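# Cap the marker with two arms, leave it on table

## Task

Get the cap pressed fully onto the marker, and have the capped marker resting entirely on the table when done. The robot must be touching the marker or the cap at the moment the cap first seats fully, otherwise it scores 0. At no point may the marker or cap enter the marked zones around the arms' bases, whether on the table or in the air, or the task fails. It only counts if the result holds without the robot supporting it at the end. Release everything and move the arms away at the finish.

## Robot and tools

Robot: two arms, left_arm and right_arm, each with six revolute joints and a parallel gripper. Despite the names, left_arm sits on the +y side of the scene. The labels do not correspond to the left or right of any camera image.

Frame: a single scene frame is shared by both arms. Its origin is on the table top midway between the arm bases, +x points out over the table, +y points toward left_arm, and +z points up. Each result prints every gripper's end_effector_position in metres and end_effector_quat_wxyz in this frame. The printed hand position can be somewhat wrong, and more so when the arm is stretched far. A gripper's fingers point along its own +z and close along its own y. The reported point lies between the finger pads, about 1 cm short of the tips.

Tool execute_actions takes "actions", a list holding one item or none, plus an optional "pictures" boolean. Pictures are sent by default.
- Empty list: nothing is commanded and the current state comes back.
- Move: {"rows": [[...]], "steps": n}, with n from 1 to 15 (15 if omitted). Each step lasts 1/30 s. Rows are used one per step, and the final row repeats if there are fewer rows than steps. Each row is one flat list of exactly 14 numbers covering both arms, even when only one arm should move. The order is left_arm waist, shoulder, elbow, wrist pitch, wrist yaw, wrist roll, opening, then right_arm in the same seven-value order. The six joint values are absolute target angles in radians, in the same units as the Joint positions line. They are not offsets, so copy the current angles for any joint that should stay still. Stated ranges per arm are: waist -2.880..2.880, shoulder 0.000..3.142, elbow 0.000..3.019, wrist pitch -1.693..1.571, wrist yaw -1.571..1.571, wrist roll -2.094..2.094. A call is refused outright, with nothing sent, if a target is more than 0.019 rad beyond a range end and also farther out than that joint's last reported angle. True limits can sit up to 0.019 rad on either side of the stated ones, and excess is clipped. "joint sent to its limit" reports such clipping, possibly for an earlier action. If that line is missing, it does not prove the joint has room left. Opening is an absolute value from -1 (closed) to +1 (fully open, 0.094 m between pads).
- Wait: {"steps": n} with no rows, n up to 300. It returns after n steps counted from the previous result, and your reply time counts toward those steps.

Motion limits: each step, a joint's target is kept within a fixed lead of its measured angle. The leads are 0.264 waist, 0.32 shoulder, 0.276 elbow, 0.33 wrist pitch, 0.186 wrist yaw and 0.522 wrist roll, in rad. If the targets would put a gripper more than 70 mm from where it is, all of that arm's targets are scaled back. Large moves therefore take several calls. While you think or wait, the arms keep heading for the last row sent. They stop pursuing it once everything is nearly still, or once any step is HELD. After that, only a new action makes them travel further or press harder.

Result lines: the state line "left_arm: … | right_arm: …" gives the gripper poses. Joint positions and Joint velocities list each arm's six joints (rad, rad/s), followed by the pad gap (m, m/s). grip_measured gives the finger opening on the command scale, and each gripper reads off by up to about 1 mm. "joint command not followed" means a clearance check changed or blocked joint targets on some steps. HELD marks steps where your row, or part of it, was not sent. Joint torques come in joint order and report total drive output, with offsets, scale factors and noise. They are not zero in free air, so treat them as rough load hints only. A MOTOR HOT line appears from 85 °C. At 100 °C an OVER-TEMPERATURE FAULT drops that arm.

Gripping: away from ±1, the fingers go to where grip_measured would read your number. To hold something, keep commanding about 0.03 below the measured value for a firm grip, or less below it for a lighter one. Pad force tops out near 50–62 N and is weaker on parts thinner than about 2 mm.

Tool zoom_image: {"camera": name, "region": [x0, y0, x1, y1]} returns a closer view of that camera's latest image. Pixel coordinates start at the top-left, and the region can be at most 504x504. Cameras, each 504x504: cam_head_left, cam_head_right, cam_high, cam_low, cam_left_wrist, cam_right_wrist.

Tool finished_scene: {"scene": k} with k from 1 to 2 ends and grades the current scene, then moves on. It cannot be undone. Its result states the next scene's task. Replying without any tool call ends everything.

Typical order: look, then grasp the marker with one arm and the cap with the other. Keep both objects clear of the base zones, including while lifting. Align them and push the cap on while the robot is still touching them. Set the capped marker down fully on the table, open both grippers, and withdraw before calling finished_scene.

Avoid: knocking anything off the table, drops and slips, slams or very hard pushes, arms colliding with or pressing on each other, long heavy holds that heat the motors, and letting the cap seat without robot contact. Occasional brief pushes may disturb loose objects, so check again before finishing.

Each tool is called after ">>>" by a JSON object that holds its "op" and its "data".

## Session

>>> {"op": "execute_actions", "data": {"actions": []}}

Scene clock: 0.00 s of 5100.00 s.
left_arm: end_effector_position=(+0.8114, +0.0841, +0.1335) grip_measured=+1.000 end_effector_quat_wxyz=(+0.509, +0.119, +0.834, -0.180) | right_arm: end_effector_position=(+0.3735, -0.3533, +0.2999) grip_measured=+1.000 end_effector_quat_wxyz=(+0.106, +0.159, +0.978, +0.087)
Joint positions: left_arm=[-0.287  2.237  1.837 -0.051  0.282 -0.064  0.094] | right_arm=[-0.061  1.068  1.179 -1.455 -0.158  0.252  0.094]
Joint velocities: left_arm=[-0.005  0.015 -0.027  0.007  0.007 -0.051  0.   ] | right_arm=[-0.015 -0.005 -0.017 -0.012  0.022  0.081  0.   ]
Joint torques (N m, as the arm reports them, + toward a larger angle): no reading
Motor temperatures (°C, as the motors report them): left_arm=[23 21 22 23 21 21] | right_arm=[21 23 22 23 25 25]

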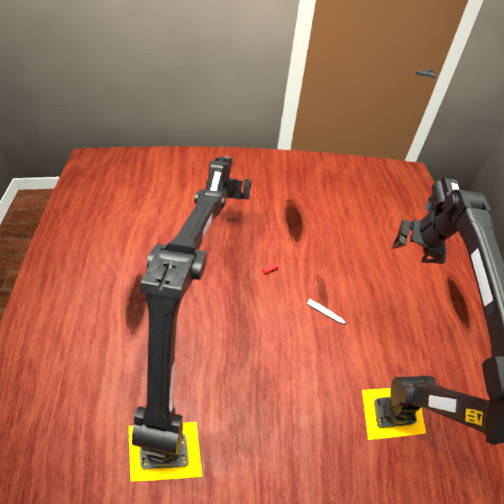

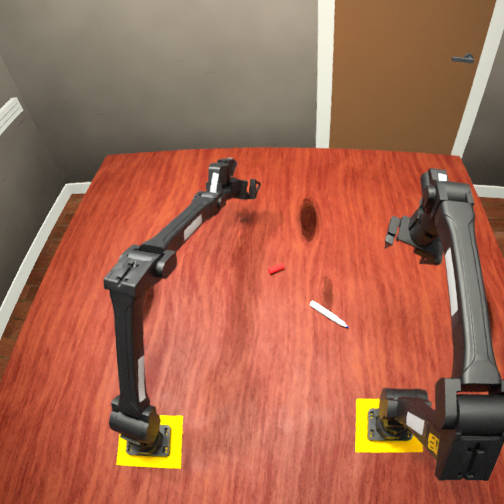

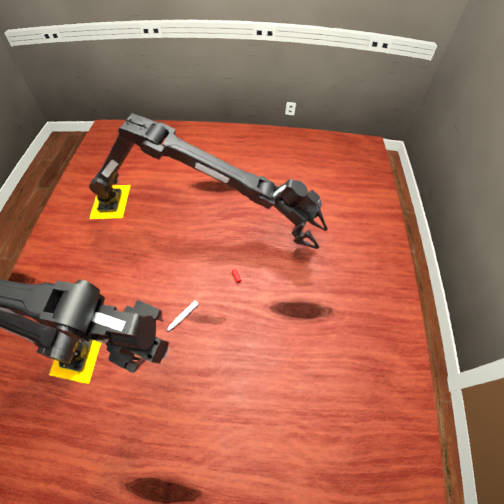

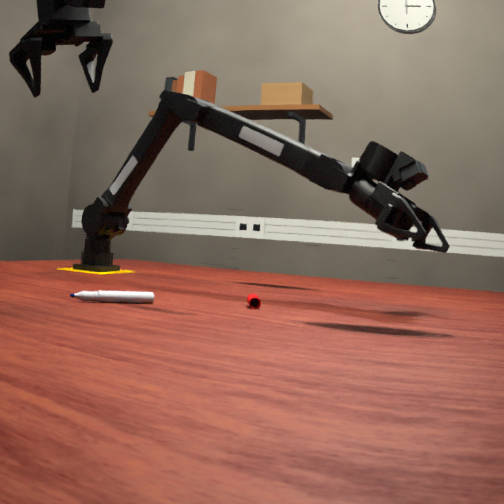

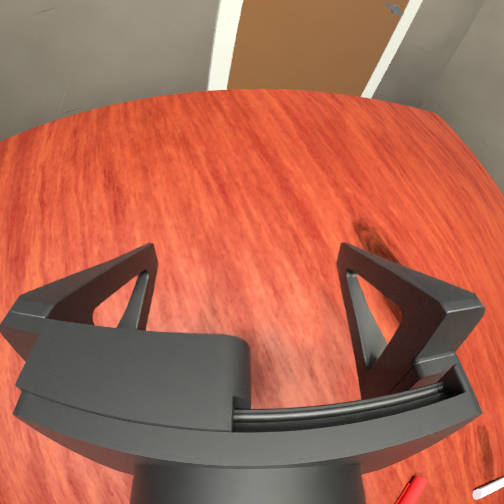

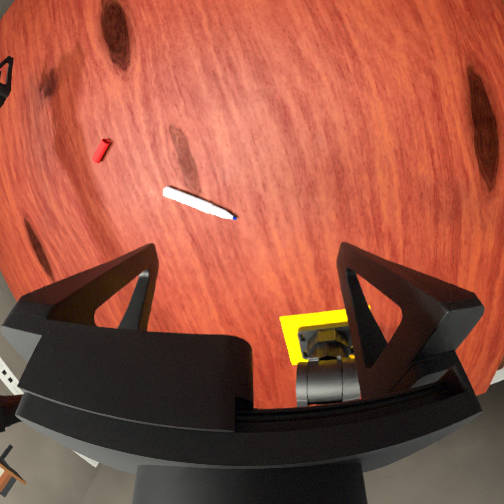

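>>> {"op": "execute_actions", "data": {"actions": [{"rows":[[-0.2,1.5,1.3,-1.37,0,0,1,0,1.068,1.179,-1.455,0,0,1]],"steps":15}], "pictures": false}}

>>> {"op": "execute_actions", "data": {"actions": [{"steps":30}], "pictures": false}}

Scene clock: 28.03 s of 5100.00 s.
left_arm: end_effector_position=(+0.5389, +0.2182, +0.1468) grip_measured=+1.000 end_effector_quat_wxyz=(+0.211, +0.037, +0.977, -0.017) | right_arm: end_effector_position=(+0.3728, -0.3598, +0.2978) grip_measured=+1.000 end_effector_quat_wxyz=(+0.113, +0.023, +0.993, +0.001)
Joint positions: left_arm=[-0.22   1.666  1.318 -0.796  0.006 -0.029  0.094] | right_arm=[-0.001  1.068  1.179 -1.455 -0.002  0.019  0.094]
Joint velocities: left_arm=[ 0.034 -1.197 -0.139 -1.951 -0.095  0.066  0.   ] | right_arm=[-0.015  0.005  0.007  0.002 -0.066 -0.081  0.   ]
Joint torques (N m, as the arm reports them, + toward a larger angle): left_arm=[  0.58 -16.74   9.87   0.54  -0.04   0.08] | right_arm=[ 0.75 -7.51 10.99  0.51  0.12 -0.02]
Motor temperatures (°C, as the motors report them): left_arm=[23 24 25 23 21 21] | right_arm=[21 23 26 23 25 25]
Steps of this call (steps 1 to 90: nothing new was sent; then 24.53 s passed at rest; steps 91 to 105: all 15 steps of this action). Readings (joint positions):
91: left_arm=[-0.287 2.223 1.817 -0.078 0.236 -0.060] | right_arm=[-0.052 1.068 1.179 -1.455 -0.077 0.213]
92: left_arm=[-0.286 2.190 1.769 -0.126 0.187 -0.056] | right_arm=[-0.042 1.068 1.179 -1.455 -0.028 0.172]
94: left_arm=[-0.280 2.116 1.662 -0.224 0.103 -0.049] | right_arm=[-0.018 1.068 1.179 -1.455 -0.006 0.114]
98: left_arm=[-0.255 1.950 1.462 -0.421 0.032 -0.040] | right_arm=[-0.001 1.068 1.179 -1.455 -0.003 0.052]
105: the state above

Scene clock: 29.03 s of 5100.00 s.
left_arm: end_effector_position=(+0.3938, +0.2365, +0.1856) grip_measured=+1.000 end_effector_quat_wxyz=(+0.000, +0.044, +0.999, -0.001) | right_arm: end_effector_position=(+0.3728, -0.3598, +0.2978) grip_measured=+1.000 end_effector_quat_wxyz=(+0.113, +0.019, +0.993, +0.000)
Joint positions: left_arm=[-0.214  1.51   1.296 -1.355  0.002 -0.009  0.094] | right_arm=[-0.001  1.068  1.179 -1.455 -0.002  0.011  0.094]
Joint velocities: left_arm=[ 0.015 -0.015 -0.012  0.002  0.007  0.007  0.   ] | right_arm=[-0.005  0.005  0.002  0.022  0.051 -0.051  0.   ]
Joint torques (N m, as the arm reports them, + toward a larger angle): left_arm=[  1.07 -12.52  10.12  -0.58  -0.06   0.09] | right_arm=[ 0.4  -7.37 10.82  0.74  0.14  0.02]
Motor temperatures (°C, as the motors report them): left_arm=[23 24 25 23 21 22] | right_arm=[21 23 26 23 25 25]
Steps of this call (steps 1 to 30: the robot went on to your last target). Readings (joint positions):
1: left_arm=[-0.219 1.625 1.315 -0.871 0.004 -0.027] | right_arm=[-0.001 1.068 1.179 -1.455 -0.002 0.018]
2: left_arm=[-0.218 1.586 1.314 -0.958 0.004 -0.024] | right_arm=[-0.001 1.068 1.179 -1.455 -0.002 0.016]
4: left_arm=[-0.216 1.514 1.314 -1.161 0.003 -0.019] | right_arm=[-0.001 1.068 1.179 -1.455 -0.002 0.015]
8: left_arm=[-0.214 1.449 1.309 -1.339 0.002 -0.013] | right_arm=[-0.001 1.068 1.179 -1.455 -0.002 0.012]
30: the state above

>>> {"op": "execute_actions", "data": {"actions": [{"rows":[[-0.2,1.5,1.6,-1.37,0,0,1,0,1.068,1.179,-1.0,0,0,1]],"steps":15}], "pictures": false}}

>>> {"op": "execute_actions", "data": {"actions": [{"rows":[[-0.7,1.5,1.6,-1.37,0,0,1,0,1.4,1.179,-1.0,0,0,1]],"steps":15}], "pictures": false}}

>>> {"op": "execute_actions", "data": {"actions": [{"rows":[[-0.2,1.5,1.6,-1.37,0,0,1,0.4,1.4,1.179,-1.0,0,0,1]],"steps":15}]}}

Scene clock: 50.23 s of 5100.00 s.
left_arm: end_effector_position=(+0.4631, +0.2296, +0.3044) grip_measured=+1.000 end_effector_quat_wxyz=(+0.141, +0.044, +0.989, -0.009) | right_arm: end_effector_position=(+0.4660, -0.3624, +0.3379) grip_measured=+1.000 end_effector_quat_wxyz=(+0.319, +0.018, +0.947, -0.002)
Joint positions: left_arm=[-0.214  1.493  1.564 -1.359  0.002 -0.009  0.094] | right_arm=[-0.001  1.066  1.168 -1.023 -0.002  0.011  0.094]
Joint velocities: left_arm=[-0.005 -0.005  0.027 -0.002 -0.037  0.007  0.   ] | right_arm=[-0.005 -0.005 -0.032  0.007 -0.007  0.037  0.   ]
Joint torques (N m, as the arm reports them, + toward a larger angle): left_arm=[  1.08 -11.57  13.79   0.1   -0.07   0.08] | right_arm=[ 1.13 -8.29 12.56  2.09  0.15 -0.02]
Motor temperatures (°C, as the motors report them): left_arm=[23 23 25 23 21 22] | right_arm=[21 23 26 23 25 25]
Steps of this call (steps 1 to 15: the robot went on to your last target; steps 16 to 90: nothing new was sent; then 17.70 s passed at rest; steps 91 to 105: all 15 steps of this action). Readings (joint positions):
91: left_arm=[-0.214 1.511 1.305 -1.357 0.002 -0.009] | right_arm=[-0.001 1.066 1.174 -1.400 -0.002 0.011]
92: left_arm=[-0.214 1.515 1.323 -1.359 0.002 -0.009] | right_arm=[-0.001 1.064 1.168 -1.298 -0.002 0.011]
94: left_arm=[-0.214 1.523 1.379 -1.359 0.002 -0.009] | right_arm=[-0.001 1.066 1.168 -1.120 -0.002 0.011]
98: left_arm=[-0.214 1.523 1.505 -1.359 0.002 -0.009] | right_arm=[-0.001 1.066 1.168 -1.026 -0.002 0.011]
105: the state above

Scene clock: 50.73 s of 5100.00 s.
left_arm: end_effector_position=(+0.3703, -0.0195, +0.2991) grip_measured=+1.000 end_effector_quat_wxyz=(+0.128, +0.301, +0.944, -0.044) | right_arm: end_effector_position=(+0.5126, -0.3637, +0.1705) grip_measured=+1.000 end_effector_quat_wxyz=(+0.134, +0.019, +0.991, -0.000)
Joint positions: left_arm=[-0.741  1.503  1.564 -1.359  0.005 -0.007  0.094] | right_arm=[-0.001  1.445  1.16  -1.016 -0.002  0.011  0.094]
Joint velocities: left_arm=[-0.357 -0.005 -0.007  0.002 -0.022  0.022  0.   ] | right_arm=[-0.015 -0.132 -0.002  0.042 -0.007  0.007  0.   ]
Joint torques (N m, as the arm reports them, + toward a larger angle): left_arm=[  5.38 -12.48  13.78   0.    -0.19   0.04] | right_arm=[  0.89 -17.57  12.66   0.99   0.14  -0.05]
Motor temperatures (°C, as the motors report them): left_arm=[23 23 25 23 21 22] | right_arm=[21 23 26 23 25 25]
Steps of this call (steps 1 to 15: all 15 steps of this action). Readings (joint positions):
1: left_arm=[-0.223 1.493 1.564 -1.359 -0.002 -0.009] | right_arm=[-0.001 1.077 1.168 -1.023 -0.002 0.011]
2: left_arm=[-0.239 1.494 1.564 -1.359 -0.004 -0.009] | right_arm=[-0.001 1.093 1.173 -1.022 -0.002 0.011]
4: left_arm=[-0.299 1.495 1.564 -1.359 -0.005 -0.009] | right_arm=[-0.001 1.152 1.173 -1.022 -0.002 0.011]
8: left_arm=[-0.469 1.499 1.564 -1.359 -0.005 -0.009] | right_arm=[-0.001 1.326 1.173 -1.018 -0.002 0.011]
15: the state above

Scene clock: 51.23 s of 5100.00 s.
left_arm: end_effector_position=(+0.4659, +0.2385, +0.2988) grip_measured=+1.000 end_effector_quat_wxyz=(+0.135, +0.038, +0.990, -0.005) | right_arm: end_effector_position=(+0.4723, -0.1604, +0.1807) grip_measured=+1.000 end_effector_quat_wxyz=(+0.143, -0.199, +0.969, +0.033)
Joint positions: left_arm=[-0.198  1.504  1.564 -1.359 -0.002 -0.006  0.094] | right_arm=[ 0.44   1.422  1.16  -1.015 -0.005  0.008  0.094]
Joint velocities: left_arm=[ 0.933 -0.015  0.002 -0.022  0.022 -0.037  0.   ] | right_arm=[-0.278 -0.054 -0.002 -0.017  0.007  0.007  0.   ]
Joint torques (N m, as the arm reports them, + toward a larger angle): left_arm=[ -5.51 -12.64  13.82   0.02   0.25   0.05] | right_arm=[ -0.91 -15.07  12.53   1.14   0.11   0.01]
Motor temperatures (°C, as the motors report them): left_arm=[23 23 25 23 21 22] | right_arm=[21 23 26 23 25 25]
Steps of this call (steps 1 to 15: all 15 steps of this action). Readings (joint positions):
1: left_arm=[-0.742 1.503 1.564 -1.359 0.009 -0.006] | right_arm=[0.011 1.440 1.160 -1.016 0.003 0.011]
2: left_arm=[-0.732 1.503 1.564 -1.359 0.009 -0.006] | right_arm=[0.031 1.436 1.160 -1.016 0.005 0.011]
4: left_arm=[-0.680 1.503 1.564 -1.359 0.009 -0.006] | right_arm=[0.106 1.430 1.160 -1.016 0.006 0.011]
8: left_arm=[-0.517 1.504 1.564 -1.359 0.008 -0.006] | right_arm=[0.306 1.429 1.160 -1.016 0.004 0.011]
15: the state above

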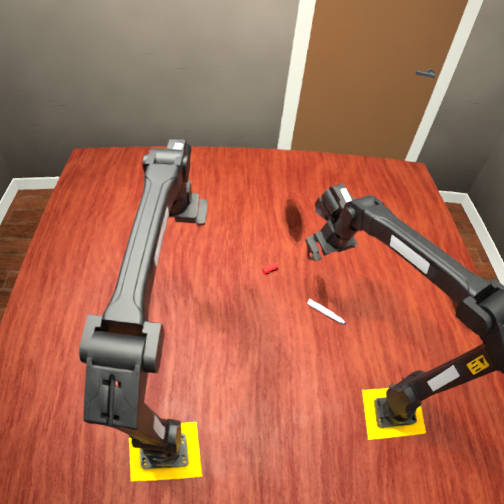

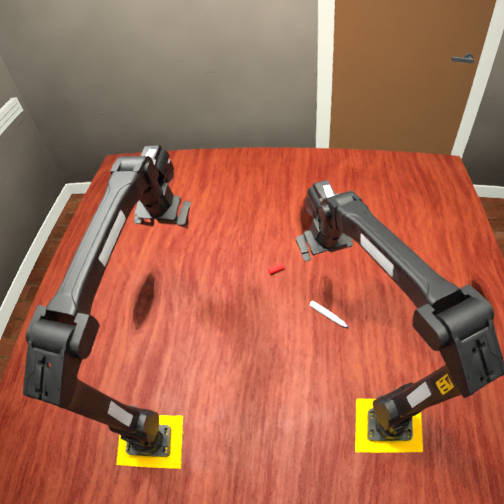

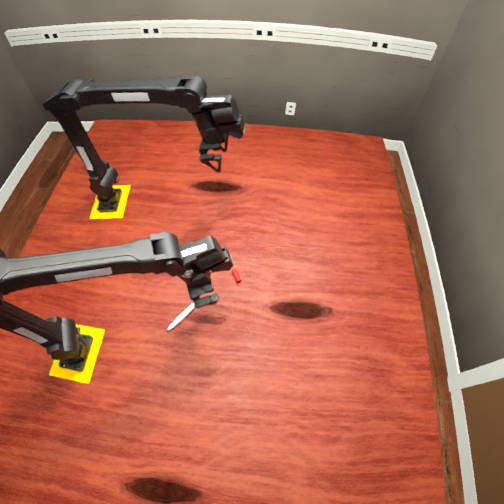

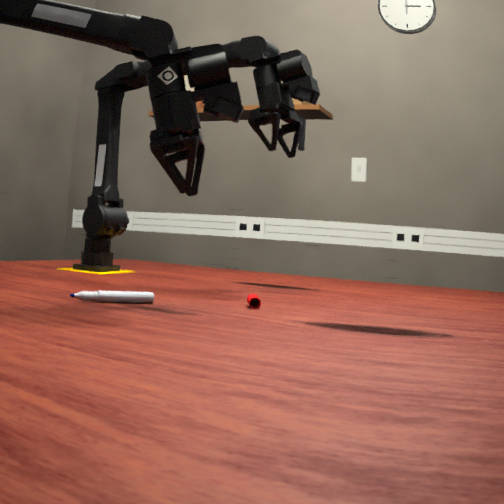

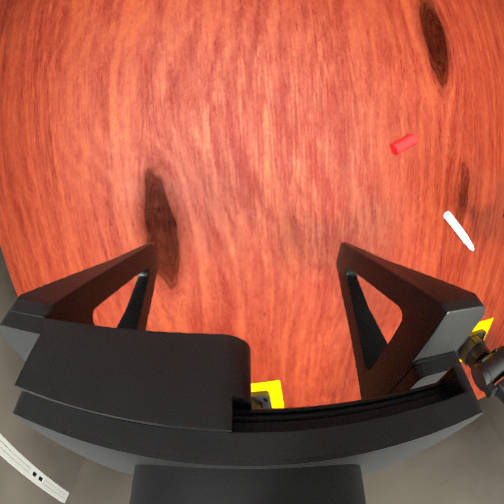

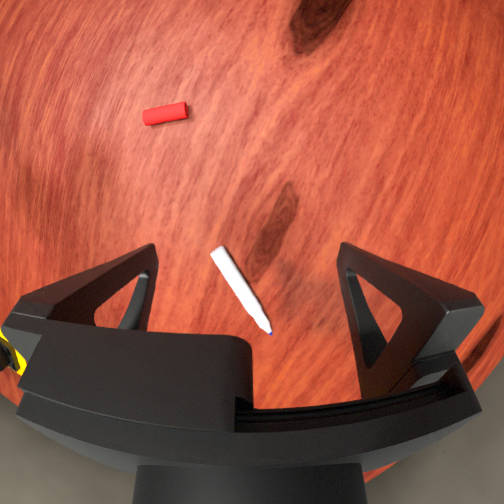

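>>> {"op": "execute_actions", "data": {"actions": [{"rows":[[0,1.5,1.6,-1.37,0,0,1,0.626,1.78,1.495,-1.26,0,0,1]],"steps":15}], "pictures": false}}

>>> {"op": "execute_actions", "data": {"actions": [{"steps":15}]}}

Scene clock: 106.10 s of 5100.00 s.
left_arm: end_effector_position=(+0.4631, +0.3485, +0.2988) grip_measured=+1.000 end_effector_quat_wxyz=(+0.135, -0.069, +0.988, +0.010) | right_arm: end_effector_position=(+0.4697, -0.0378, +0.1090) grip_measured=+1.000 end_effector_quat_wxyz=(-0.008, -0.305, +0.952, -0.002)
Joint positions: left_arm=[ 0.017  1.504  1.564 -1.359 -0.002 -0.005  0.094] | right_arm=[ 0.656  1.806  1.464 -1.245 -0.002  0.008  0.094]
Joint velocities: left_arm=[-0.093  0.015 -0.002 -0.022 -0.022  0.037  0.   ] | right_arm=[-0.132 -0.063 -0.007 -0.027  0.051 -0.066  0.   ]
Joint torques (N m, as the arm reports them, + toward a larger angle): left_arm=[ -1.12 -12.67  13.8    0.04   0.13   0.04] | right_arm=[ -1.11 -21.47  12.83  -0.41   0.14   0.04]
Motor temperatures (°C, as the motors report them): left_arm=[23 23 27 23 21 22] | right_arm=[21 24 27 23 25 25]
Steps of this call (steps 1 to 30: the robot went on to your last target; steps 31 to 90: nothing new was sent; then 51.37 s passed at rest; steps 91 to 105: all 15 steps of this action). Readings (joint positions):
91: left_arm=[-0.185 1.504 1.564 -1.359 0.003 -0.005] | right_arm=[0.405 1.431 1.175 -1.043 0.003 0.008]
92: left_arm=[-0.170 1.504 1.564 -1.359 0.004 -0.005] | right_arm=[0.421 1.457 1.208 -1.086 0.004 0.008]
94: left_arm=[-0.113 1.504 1.564 -1.359 0.004 -0.005] | right_arm=[0.472 1.536 1.290 -1.142 0.004 0.008]
98: left_arm=[0.010 1.504 1.564 -1.359 -0.002 -0.005] | right_arm=[0.588 1.714 1.443 -1.215 0.002 0.008]
105: the state above

Scene clock: 106.60 s of 5100.00 s.
left_arm: end_effector_position=(+0.4636, +0.3449, +0.2988) grip_measured=+1.000 end_effector_quat_wxyz=(+0.135, -0.065, +0.989, +0.009) | right_arm: end_effector_position=(+0.4790, -0.0512, +0.1135) grip_measured=+1.000 end_effector_quat_wxyz=(-0.004, -0.291, +0.957, -0.001)
Joint positions: left_arm=[ 0.01   1.504  1.564 -1.359 -0.002 -0.005  0.094] | right_arm=[ 0.625  1.798  1.464 -1.247 -0.002  0.008  0.094]
Joint velocities: left_arm=[-0.005 -0.005 -0.027 -0.007 -0.037  0.007  0.   ] | right_arm=[-0.005 -0.005 -0.002 -0.007  0.022 -0.022  0.   ]
Joint torques (N m, as the arm reports them, + toward a larger angle): left_arm=[ -1.2  -12.71  13.78   0.02   0.12   0.04] | right_arm=[  1.68 -20.09  12.88  -0.37   0.06  -0.02]
Motor temperatures (°C, as the motors report them): left_arm=[23 23 27 23 21 22] | right_arm=[21 24 27 23 25 25]
Steps of this call (steps 1 to 15: the robot went on to your last target). Readings (joint positions):
1: left_arm=[0.014 1.504 1.564 -1.359 -0.002 -0.005] | right_arm=[0.651 1.803 1.464 -1.245 -0.002 0.008]
2: left_arm=[0.012 1.504 1.564 -1.359 -0.002 -0.005] | right_arm=[0.645 1.801 1.464 -1.247 -0.002 0.008]
4: left_arm=[0.010 1.504 1.564 -1.359 -0.002 -0.005] | right_arm=[0.635 1.798 1.464 -1.247 -0.002 0.008]
8: left_arm=[0.010 1.504 1.564 -1.359 -0.002 -0.005] | right_arm=[0.625 1.798 1.464 -1.247 -0.002 0.008]
15: the state above

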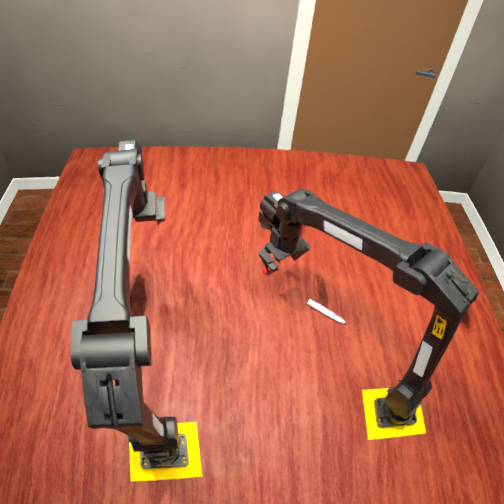

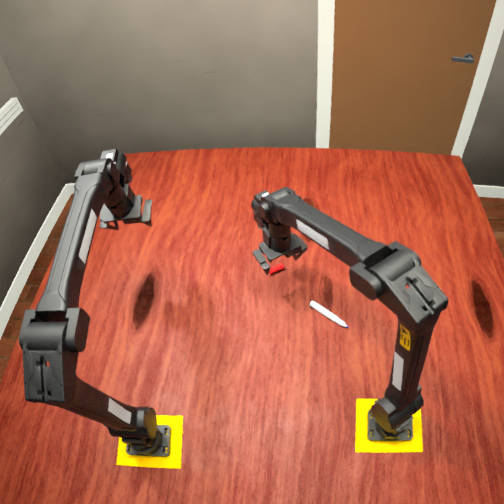

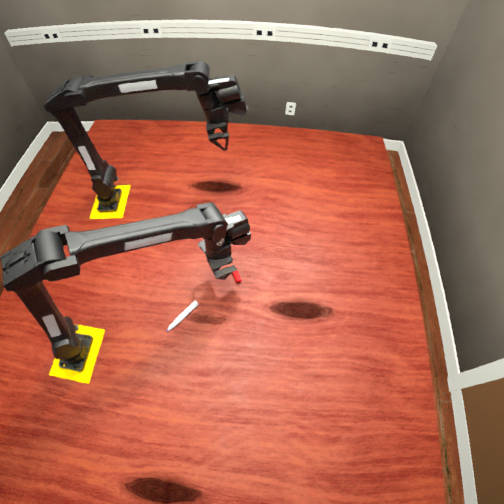

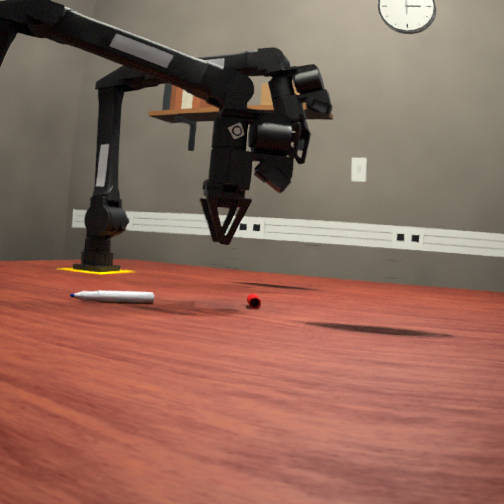

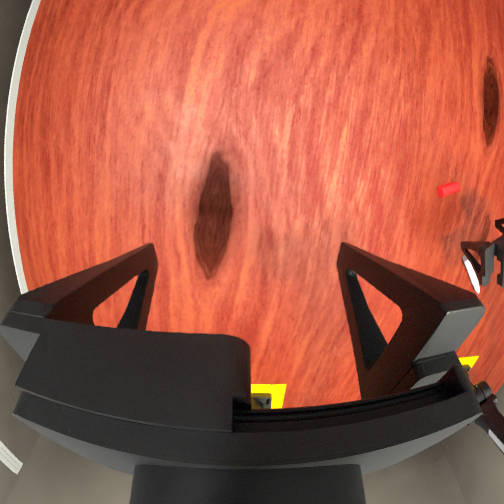

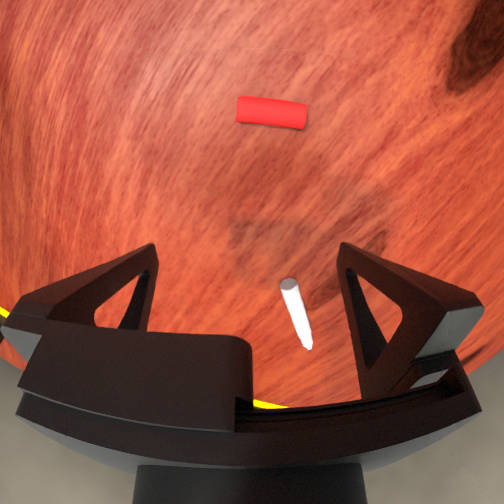

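>>> {"op": "execute_actions", "data": {"actions": [{"rows":[[0,1.5,1.6,-1.37,0,0,1,0.78,1.9,1.6,-1.3,0.678,1.864,1]],"steps":15}], "pictures": false}}

>>> {"op": "execute_actions", "data": {"actions": [{"rows":[[0,1.5,1.6,-1.37,0,0,1,0.78,1.95,1.62,-1.31,0.678,1.864,1],[0,1.5,1.6,-1.37,0,0,1,0.78,1.98,1.63,-1.31,0.678,1.864,1],[0,1.5,1.6,-1.37,0,0,1,0.78,2.01,1.65,-1.32,0.678,1.864,1],[0,1.5,1.6,-1.37,0,0,1,0.78,2.04,1.66,-1.32,0.678,1.864,1],[0,1.5,1.6,-1.37,0,0,1,0.78,2.065,1.668,-1.33,0.678,1.864,1]],"steps":15}], "pictures": false}}

>>> {"op": "execute_actions", "data": {"actions": [{"steps":15}]}}

Scene clock: 130.97 s of 5100.00 s.
left_arm: end_effector_position=(+0.4636, +0.3449, +0.2988) grip_measured=+1.000 end_effector_quat_wxyz=(+0.135, -0.065, +0.989, +0.009) | right_arm: end_effector_position=(+0.5153, -0.0389, +0.1410) grip_measured=+1.000 end_effector_quat_wxyz=(+0.290, +0.315, +0.889, -0.160)
Joint positions: left_arm=[ 0.01   1.504  1.564 -1.359 -0.002 -0.005  0.094] | right_arm=[ 0.798  1.886  1.565 -1.286  0.675  1.464  0.094]
Joint velocities: left_arm=[-0.024  0.005 -0.002  0.012  0.022 -0.007  0.   ] | right_arm=[-0.171 -0.005 -0.002 -0.022  0.037  2.659  0.   ]
Joint torques (N m, as the arm reports them, + toward a larger angle): left_arm=[ -1.1  -12.77  13.8    0.03   0.11   0.04] | right_arm=[ -0.7  -17.87  13.52  -0.62   0.58   0.12]
Motor temperatures (°C, as the motors report them): left_arm=[23 23 28 23 21 22] | right_arm=[21 25 28 23 25 25]
Steps of this call (steps 1 to 15: the robot went on to your last target; steps 16 to 90: nothing new was sent; then 20.87 s passed at rest; steps 91 to 105: all 15 steps of this action). Readings (joint positions):
91: left_arm=[0.010 1.504 1.564 -1.359 -0.002 -0.005] | right_arm=[0.637 1.804 1.475 -1.258 0.085 0.083]
92: left_arm=[0.010 1.504 1.564 -1.359 -0.002 -0.005] | right_arm=[0.653 1.818 1.498 -1.274 0.189 0.179]
94: left_arm=[0.010 1.504 1.564 -1.359 -0.002 -0.005] | right_arm=[0.705 1.853 1.545 -1.282 0.401 0.378]
98: left_arm=[0.010 1.504 1.564 -1.359 -0.002 -0.005] | right_arm=[0.798 1.883 1.565 -1.283 0.663 0.774]
105: the state above

Scene clock: 131.47 s of 5100.00 s.
left_arm: end_effector_position=(+0.4636, +0.3449, +0.2988) grip_measured=+1.000 end_effector_quat_wxyz=(+0.135, -0.065, +0.989, +0.009) | right_arm: end_effector_position=(+0.5335, -0.0377, +0.0639) grip_measured=+1.000 end_effector_quat_wxyz=(+0.296, +0.461, +0.819, -0.171)
Joint positions: left_arm=[ 0.01   1.504  1.564 -1.359 -0.002 -0.005  0.094] | right_arm=[ 0.778  2.077  1.644 -1.316  0.678  1.84   0.094]
Joint velocities: left_arm=[-0.005 -0.024 -0.022  0.017  0.051 -0.037  0.   ] | right_arm=[-0.005 -0.024 -0.027 -0.002 -0.051  0.095  0.   ]
Joint torques (N m, as the arm reports them, + toward a larger angle): left_arm=[ -1.15 -12.7   13.81   0.03   0.11   0.04] | right_arm=[  0.41 -23.85  11.74  -0.65   0.45   0.09]
Motor temperatures (°C, as the motors report them): left_arm=[23 23 28 23 21 22] | right_arm=[21 25 28 23 25 25]
Steps of this call (steps 1 to 15: all 15 steps of this action). Readings (joint positions):
1: left_arm=[0.010 1.504 1.564 -1.359 -0.002 -0.005] | right_arm=[0.792 1.888 1.567 -1.289 0.676 1.543]
2: left_arm=[0.010 1.504 1.564 -1.359 -0.002 -0.005] | right_arm=[0.786 1.895 1.575 -1.294 0.677 1.606]
4: left_arm=[0.010 1.504 1.564 -1.359 -0.002 -0.005] | right_arm=[0.780 1.927 1.605 -1.304 0.678 1.696]
8: left_arm=[0.010 1.504 1.564 -1.359 -0.002 -0.005] | right_arm=[0.778 2.018 1.644 -1.309 0.679 1.789]
15: the state above

Scene clock: 131.97 s of 5100.00 s.
left_arm: end_effector_position=(+0.4636, +0.3449, +0.2988) grip_measured=+1.000 end_effector_quat_wxyz=(+0.135, -0.065, +0.989, +0.009) | right_arm: end_effector_position=(+0.5334, -0.0377, +0.0650) grip_measured=+1.000 end_effector_quat_wxyz=(+0.297, +0.467, +0.816, -0.168)
Joint positions: left_arm=[ 0.01   1.504  1.564 -1.359 -0.002 -0.005  0.094] | right_arm=[ 0.778  2.075  1.644 -1.316  0.678  1.852  0.094]
Joint velocities: left_arm=[ 0.015  0.015 -0.002  0.002  0.037  0.007  0.   ] | right_arm=[ 0.005  0.005  0.007  0.007  0.051 -0.007  0.   ]
Joint torques (N m, as the arm reports them, + toward a larger angle): left_arm=[ -1.15 -12.67  13.79   0.01   0.11   0.04] | right_arm=[  0.7  -22.64  11.73  -0.87   0.44   0.16]
Motor temperatures (°C, as the motors report them): left_arm=[23 23 28 23 21 22] | right_arm=[21 25 28 23 25 25]
Steps of this call (steps 1 to 15: the robot went on to your last target). Readings (joint positions):
1: left_arm=[0.010 1.504 1.564 -1.359 -0.002 -0.005] | right_arm=[0.778 2.076 1.644 -1.316 0.678 1.842]
2: left_arm=[0.010 1.504 1.564 -1.359 -0.002 -0.005] | right_arm=[0.778 2.075 1.644 -1.316 0.678 1.844]
4: left_arm=[0.010 1.504 1.564 -1.359 -0.002 -0.005] | right_arm=[0.778 2.075 1.644 -1.316 0.678 1.848]
8: left_arm=[0.010 1.504 1.564 -1.359 -0.002 -0.005] | right_arm=[0.778 2.075 1.644 -1.316 0.678 1.851]
15: the state above

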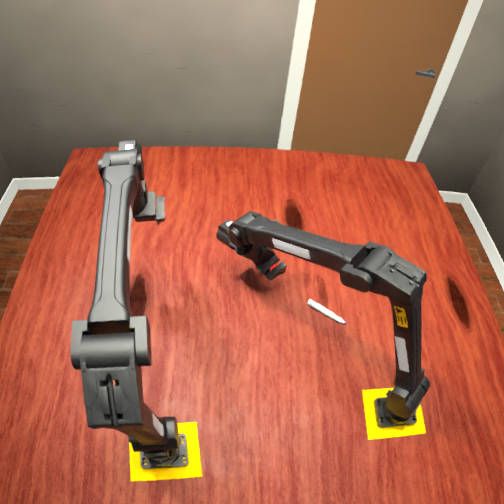

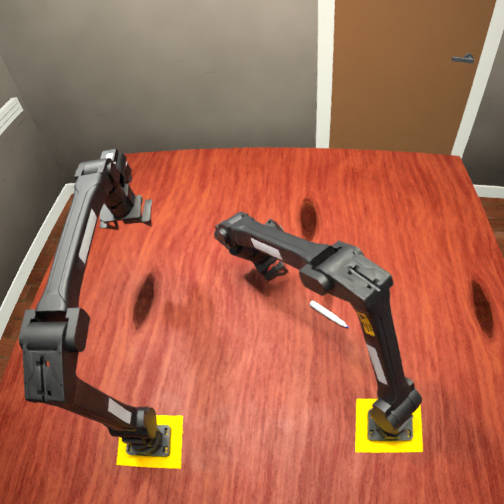

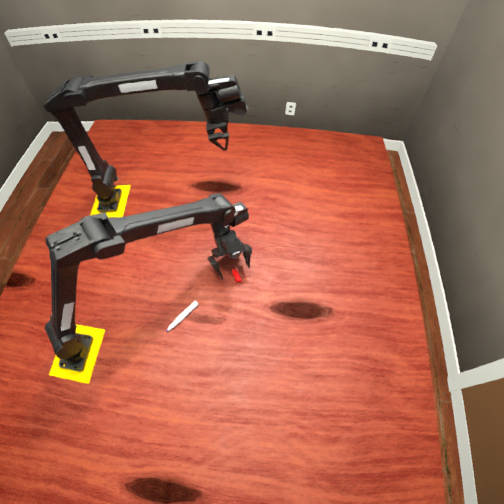

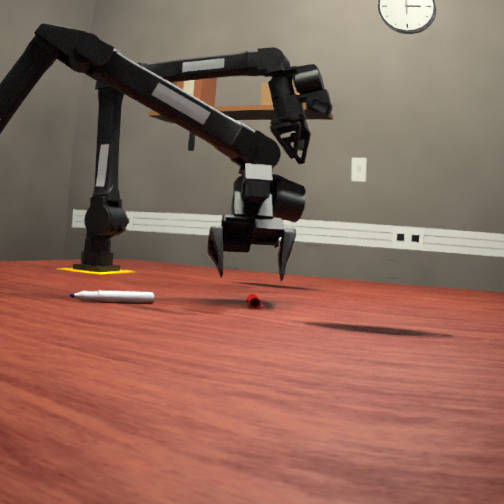

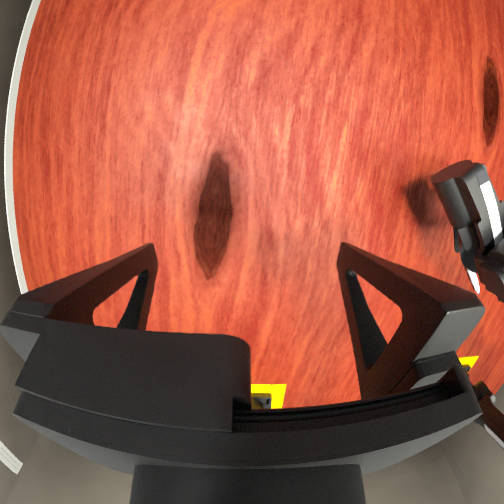

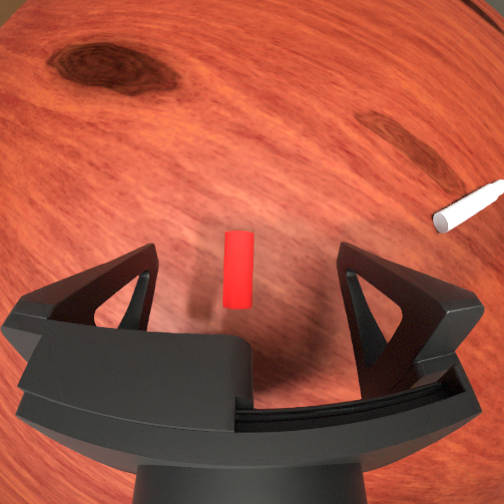

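>>> {"op": "execute_actions", "data": {"actions": [{"rows":[[0,1.5,1.6,-1.37,0,0,1,0.78,2.08,1.67,-1.31,0.678,1.87,0.6],[0,1.5,1.6,-1.37,0,0,1,0.78,2.095,1.67,-1.29,0.678,1.87,0.3],[0,1.5,1.6,-1.37,0,0,1,0.78,2.11,1.67,-1.275,0.678,1.87,0.1],[0,1.5,1.6,-1.37,0,0,1,0.78,2.12,1.67,-1.265,0.678,1.87,0],[0,1.5,1.6,-1.37,0,0,1,0.78,2.13,1.67,-1.26,0.678,1.87,0]],"steps":15}]}}

Scene clock: 143.83 s of 5100.00 s.
left_arm: end_effector_position=(+0.4636, +0.3449, +0.2988) grip_measured=+1.000 end_effector_quat_wxyz=(+0.135, -0.065, +0.989, +0.009) | right_arm: end_effector_position=(+0.5379, -0.0335, +0.0450) grip_measured=+0.002 end_effector_quat_wxyz=(+0.299, +0.471, +0.814, -0.163)
Joint positions: left_arm=[ 0.01   1.504  1.564 -1.359 -0.002 -0.005  0.094] | right_arm=[ 0.778  2.108  1.644 -1.274  0.678  1.859  0.047]
Joint velocities: left_arm=[ 0.015  0.005 -0.002  0.022 -0.081  0.007  0.   ] | right_arm=[-0.005 -0.034 -0.007 -0.017  0.066  0.066  0.   ]
Joint torques (N m, as the arm reports them, + toward a larger angle): left_arm=[ -1.12 -12.69  13.79   0.02   0.11   0.04] | right_arm=[  0.44 -20.47  11.36   0.34   0.47   0.19]
Motor temperatures (°C, as the motors report them): left_arm=[23 23 28 23 21 22] | right_arm=[21 25 28 23 25 25]
Steps of this call (steps 1 to 15: the robot went on to your last target; steps 16 to 90: nothing new was sent; then 8.37 s passed at rest; steps 91 to 105: all 15 steps of this action). Readings (joint positions):
91: left_arm=[0.010 1.504 1.564 -1.359 -0.002 -0.005] | right_arm=[0.778 2.075 1.644 -1.316 0.678 1.854]
92: left_arm=[0.010 1.504 1.564 -1.359 -0.002 -0.005] | right_arm=[0.778 2.075 1.644 -1.314 0.678 1.855]
94: left_arm=[0.010 1.504 1.564 -1.359 -0.002 -0.005] | right_arm=[0.778 2.077 1.644 -1.298 0.678 1.857]
98: left_arm=[0.010 1.504 1.564 -1.359 -0.002 -0.005] | right_arm=[0.778 2.090 1.644 -1.276 0.678 1.858]
105: the state above

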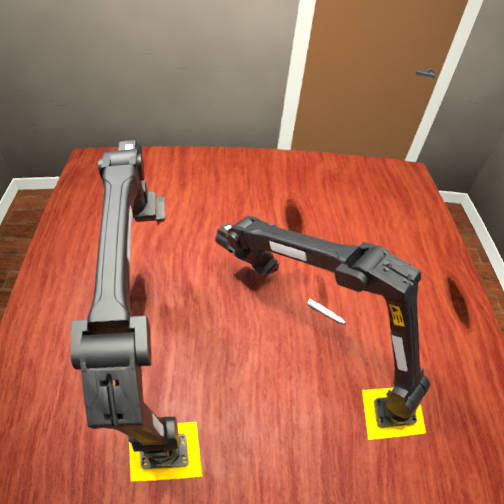

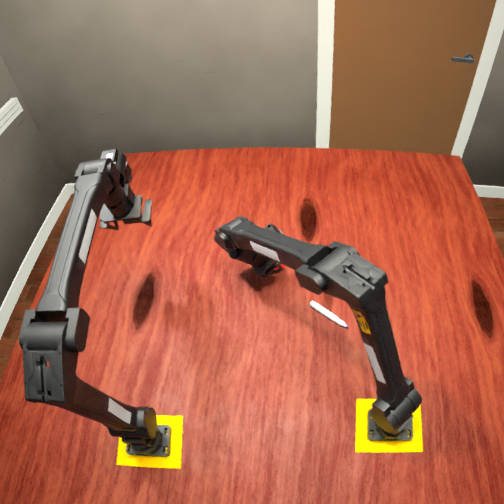

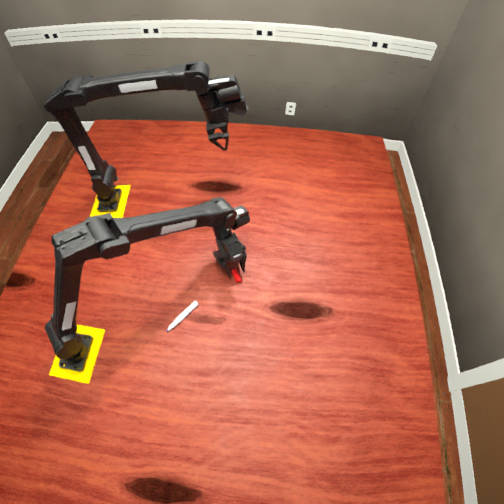

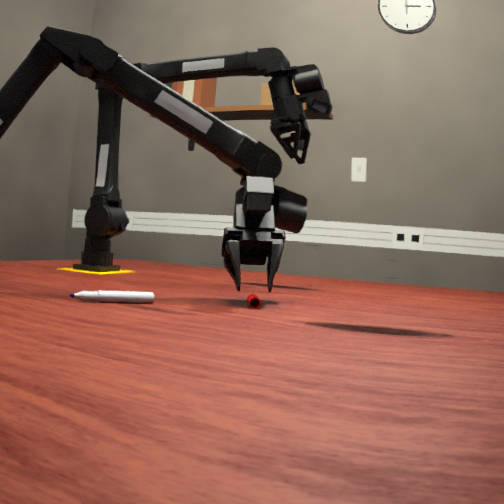

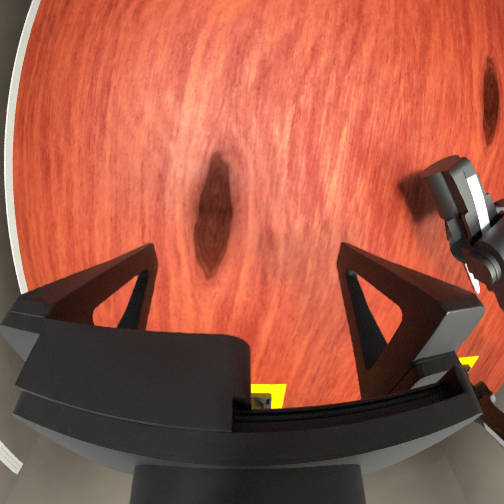

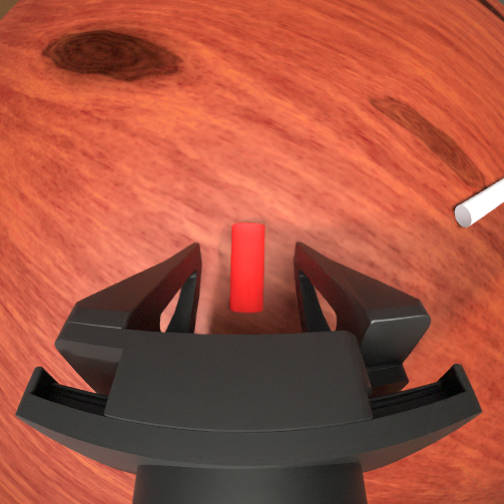

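>>> {"op": "execute_actions", "data": {"actions": [{"rows":[[0,1.5,1.6,-1.37,0,0,1,0.78,2.14,1.67,-1.255,0.678,1.87,0],[0,1.5,1.6,-1.37,0,0,1,0.78,2.15,1.67,-1.25,0.678,1.87,0],[0,1.5,1.6,-1.37,0,0,1,0.78,2.16,1.67,-1.245,0.678,1.87,0]],"steps":15}]}}

>>> {"op": "zoom_image", "data": {"camera": "cam_low", "region": [210,240,300,330]}}

Scene clock: 159.07 s of 5100.00 s.
left_arm: end_effector_position=(+0.4636, +0.3449, +0.2988) grip_measured=+1.000 end_effector_quat_wxyz=(+0.135, -0.065, +0.989, +0.009) | right_arm: end_effector_position=(+0.5382, -0.0332, +0.0287) grip_measured=+0.002 end_effector_quat_wxyz=(+0.297, +0.469, +0.814, -0.169)
Joint positions: left_arm=[ 0.01   1.504  1.564 -1.359 -0.002 -0.005  0.094] | right_arm=[ 0.778  2.137  1.644 -1.259  0.678  1.859  0.047]
Joint velocities: left_arm=[-0.015  0.005 -0.007 -0.017  0.022 -0.022  0.   ] | right_arm=[-0.005  0.005 -0.002  0.007 -0.022  0.037 -0.   ]
Joint torques (N m, as the arm reports them, + toward a larger angle): left_arm=[ -1.17 -12.73  13.8    0.02   0.11   0.04] | right_arm=[  1.33 -20.24  11.43   0.06   0.51   0.13]
Motor temperatures (°C, as the motors report them): left_arm=[23 23 28 23 21 22] | right_arm=[21 25 27 23 25 25]
Steps of this call (steps 1 to 15: the robot went on to your last target; steps 16 to 90: nothing new was sent; then 11.73 s passed at rest; steps 91 to 105: all 15 steps of this action). Readings (joint positions):
91: left_arm=[0.010 1.504 1.564 -1.359 -0.002 -0.005] | right_arm=[0.778 2.108 1.644 -1.273 0.678 1.859]
92: left_arm=[0.010 1.504 1.564 -1.359 -0.002 -0.005] | right_arm=[0.778 2.109 1.644 -1.271 0.678 1.859]
94: left_arm=[0.010 1.504 1.564 -1.359 -0.002 -0.005] | right_arm=[0.778 2.113 1.644 -1.264 0.678 1.859]
98: left_arm=[0.010 1.504 1.564 -1.359 -0.002 -0.005] | right_arm=[0.778 2.128 1.644 -1.259 0.678 1.859]
105: the state above

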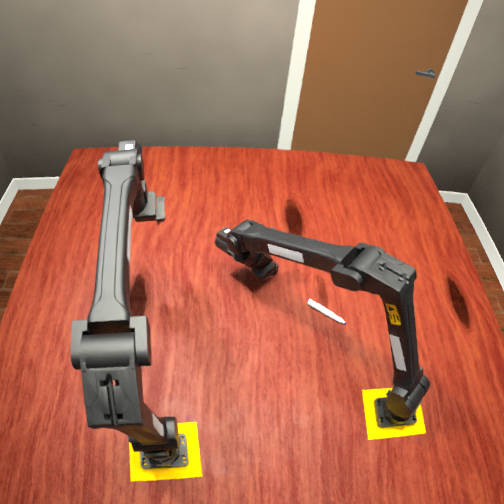

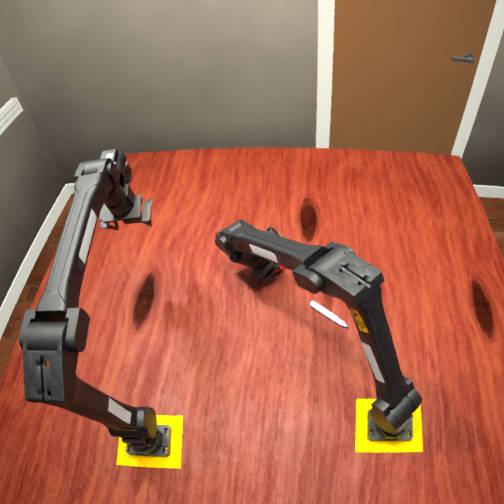

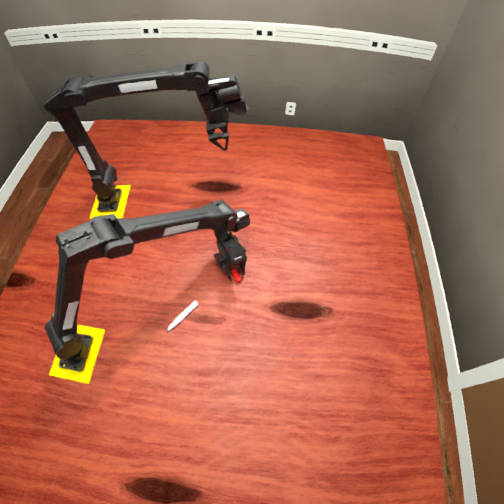

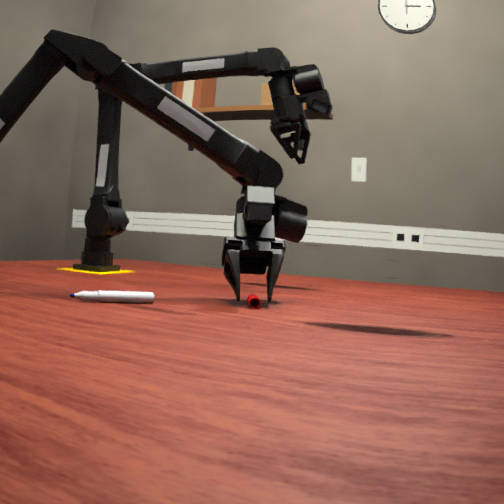

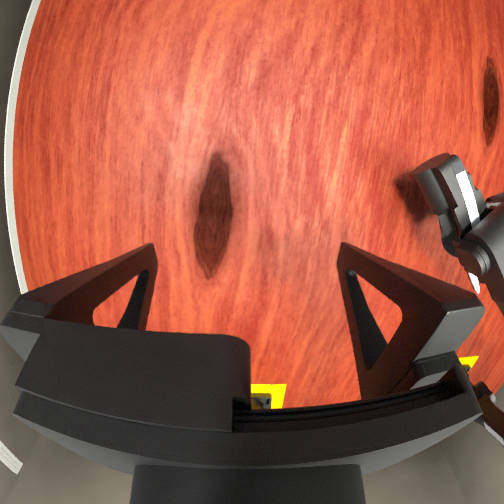

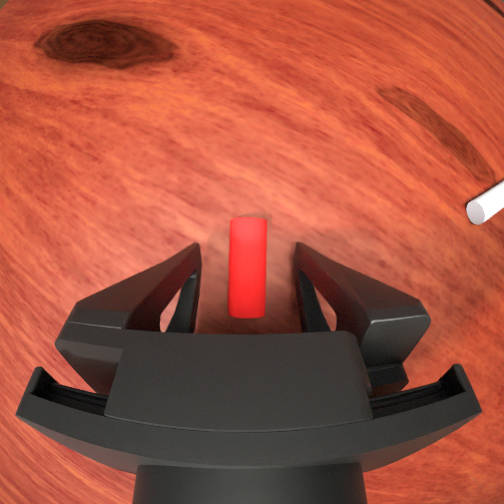

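Region (210, 240, 300, 330) of cam_low's 504x504 image, scaled by 5.600, with more detail than that image has.

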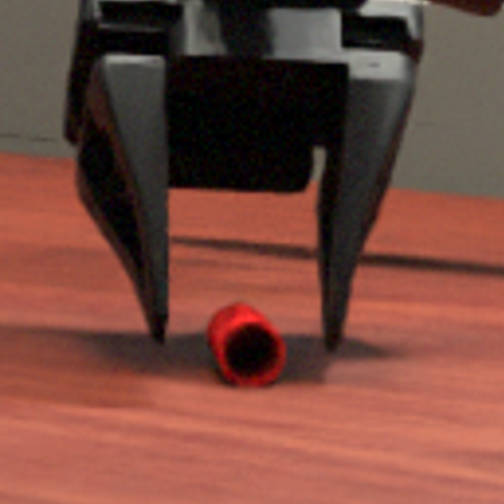

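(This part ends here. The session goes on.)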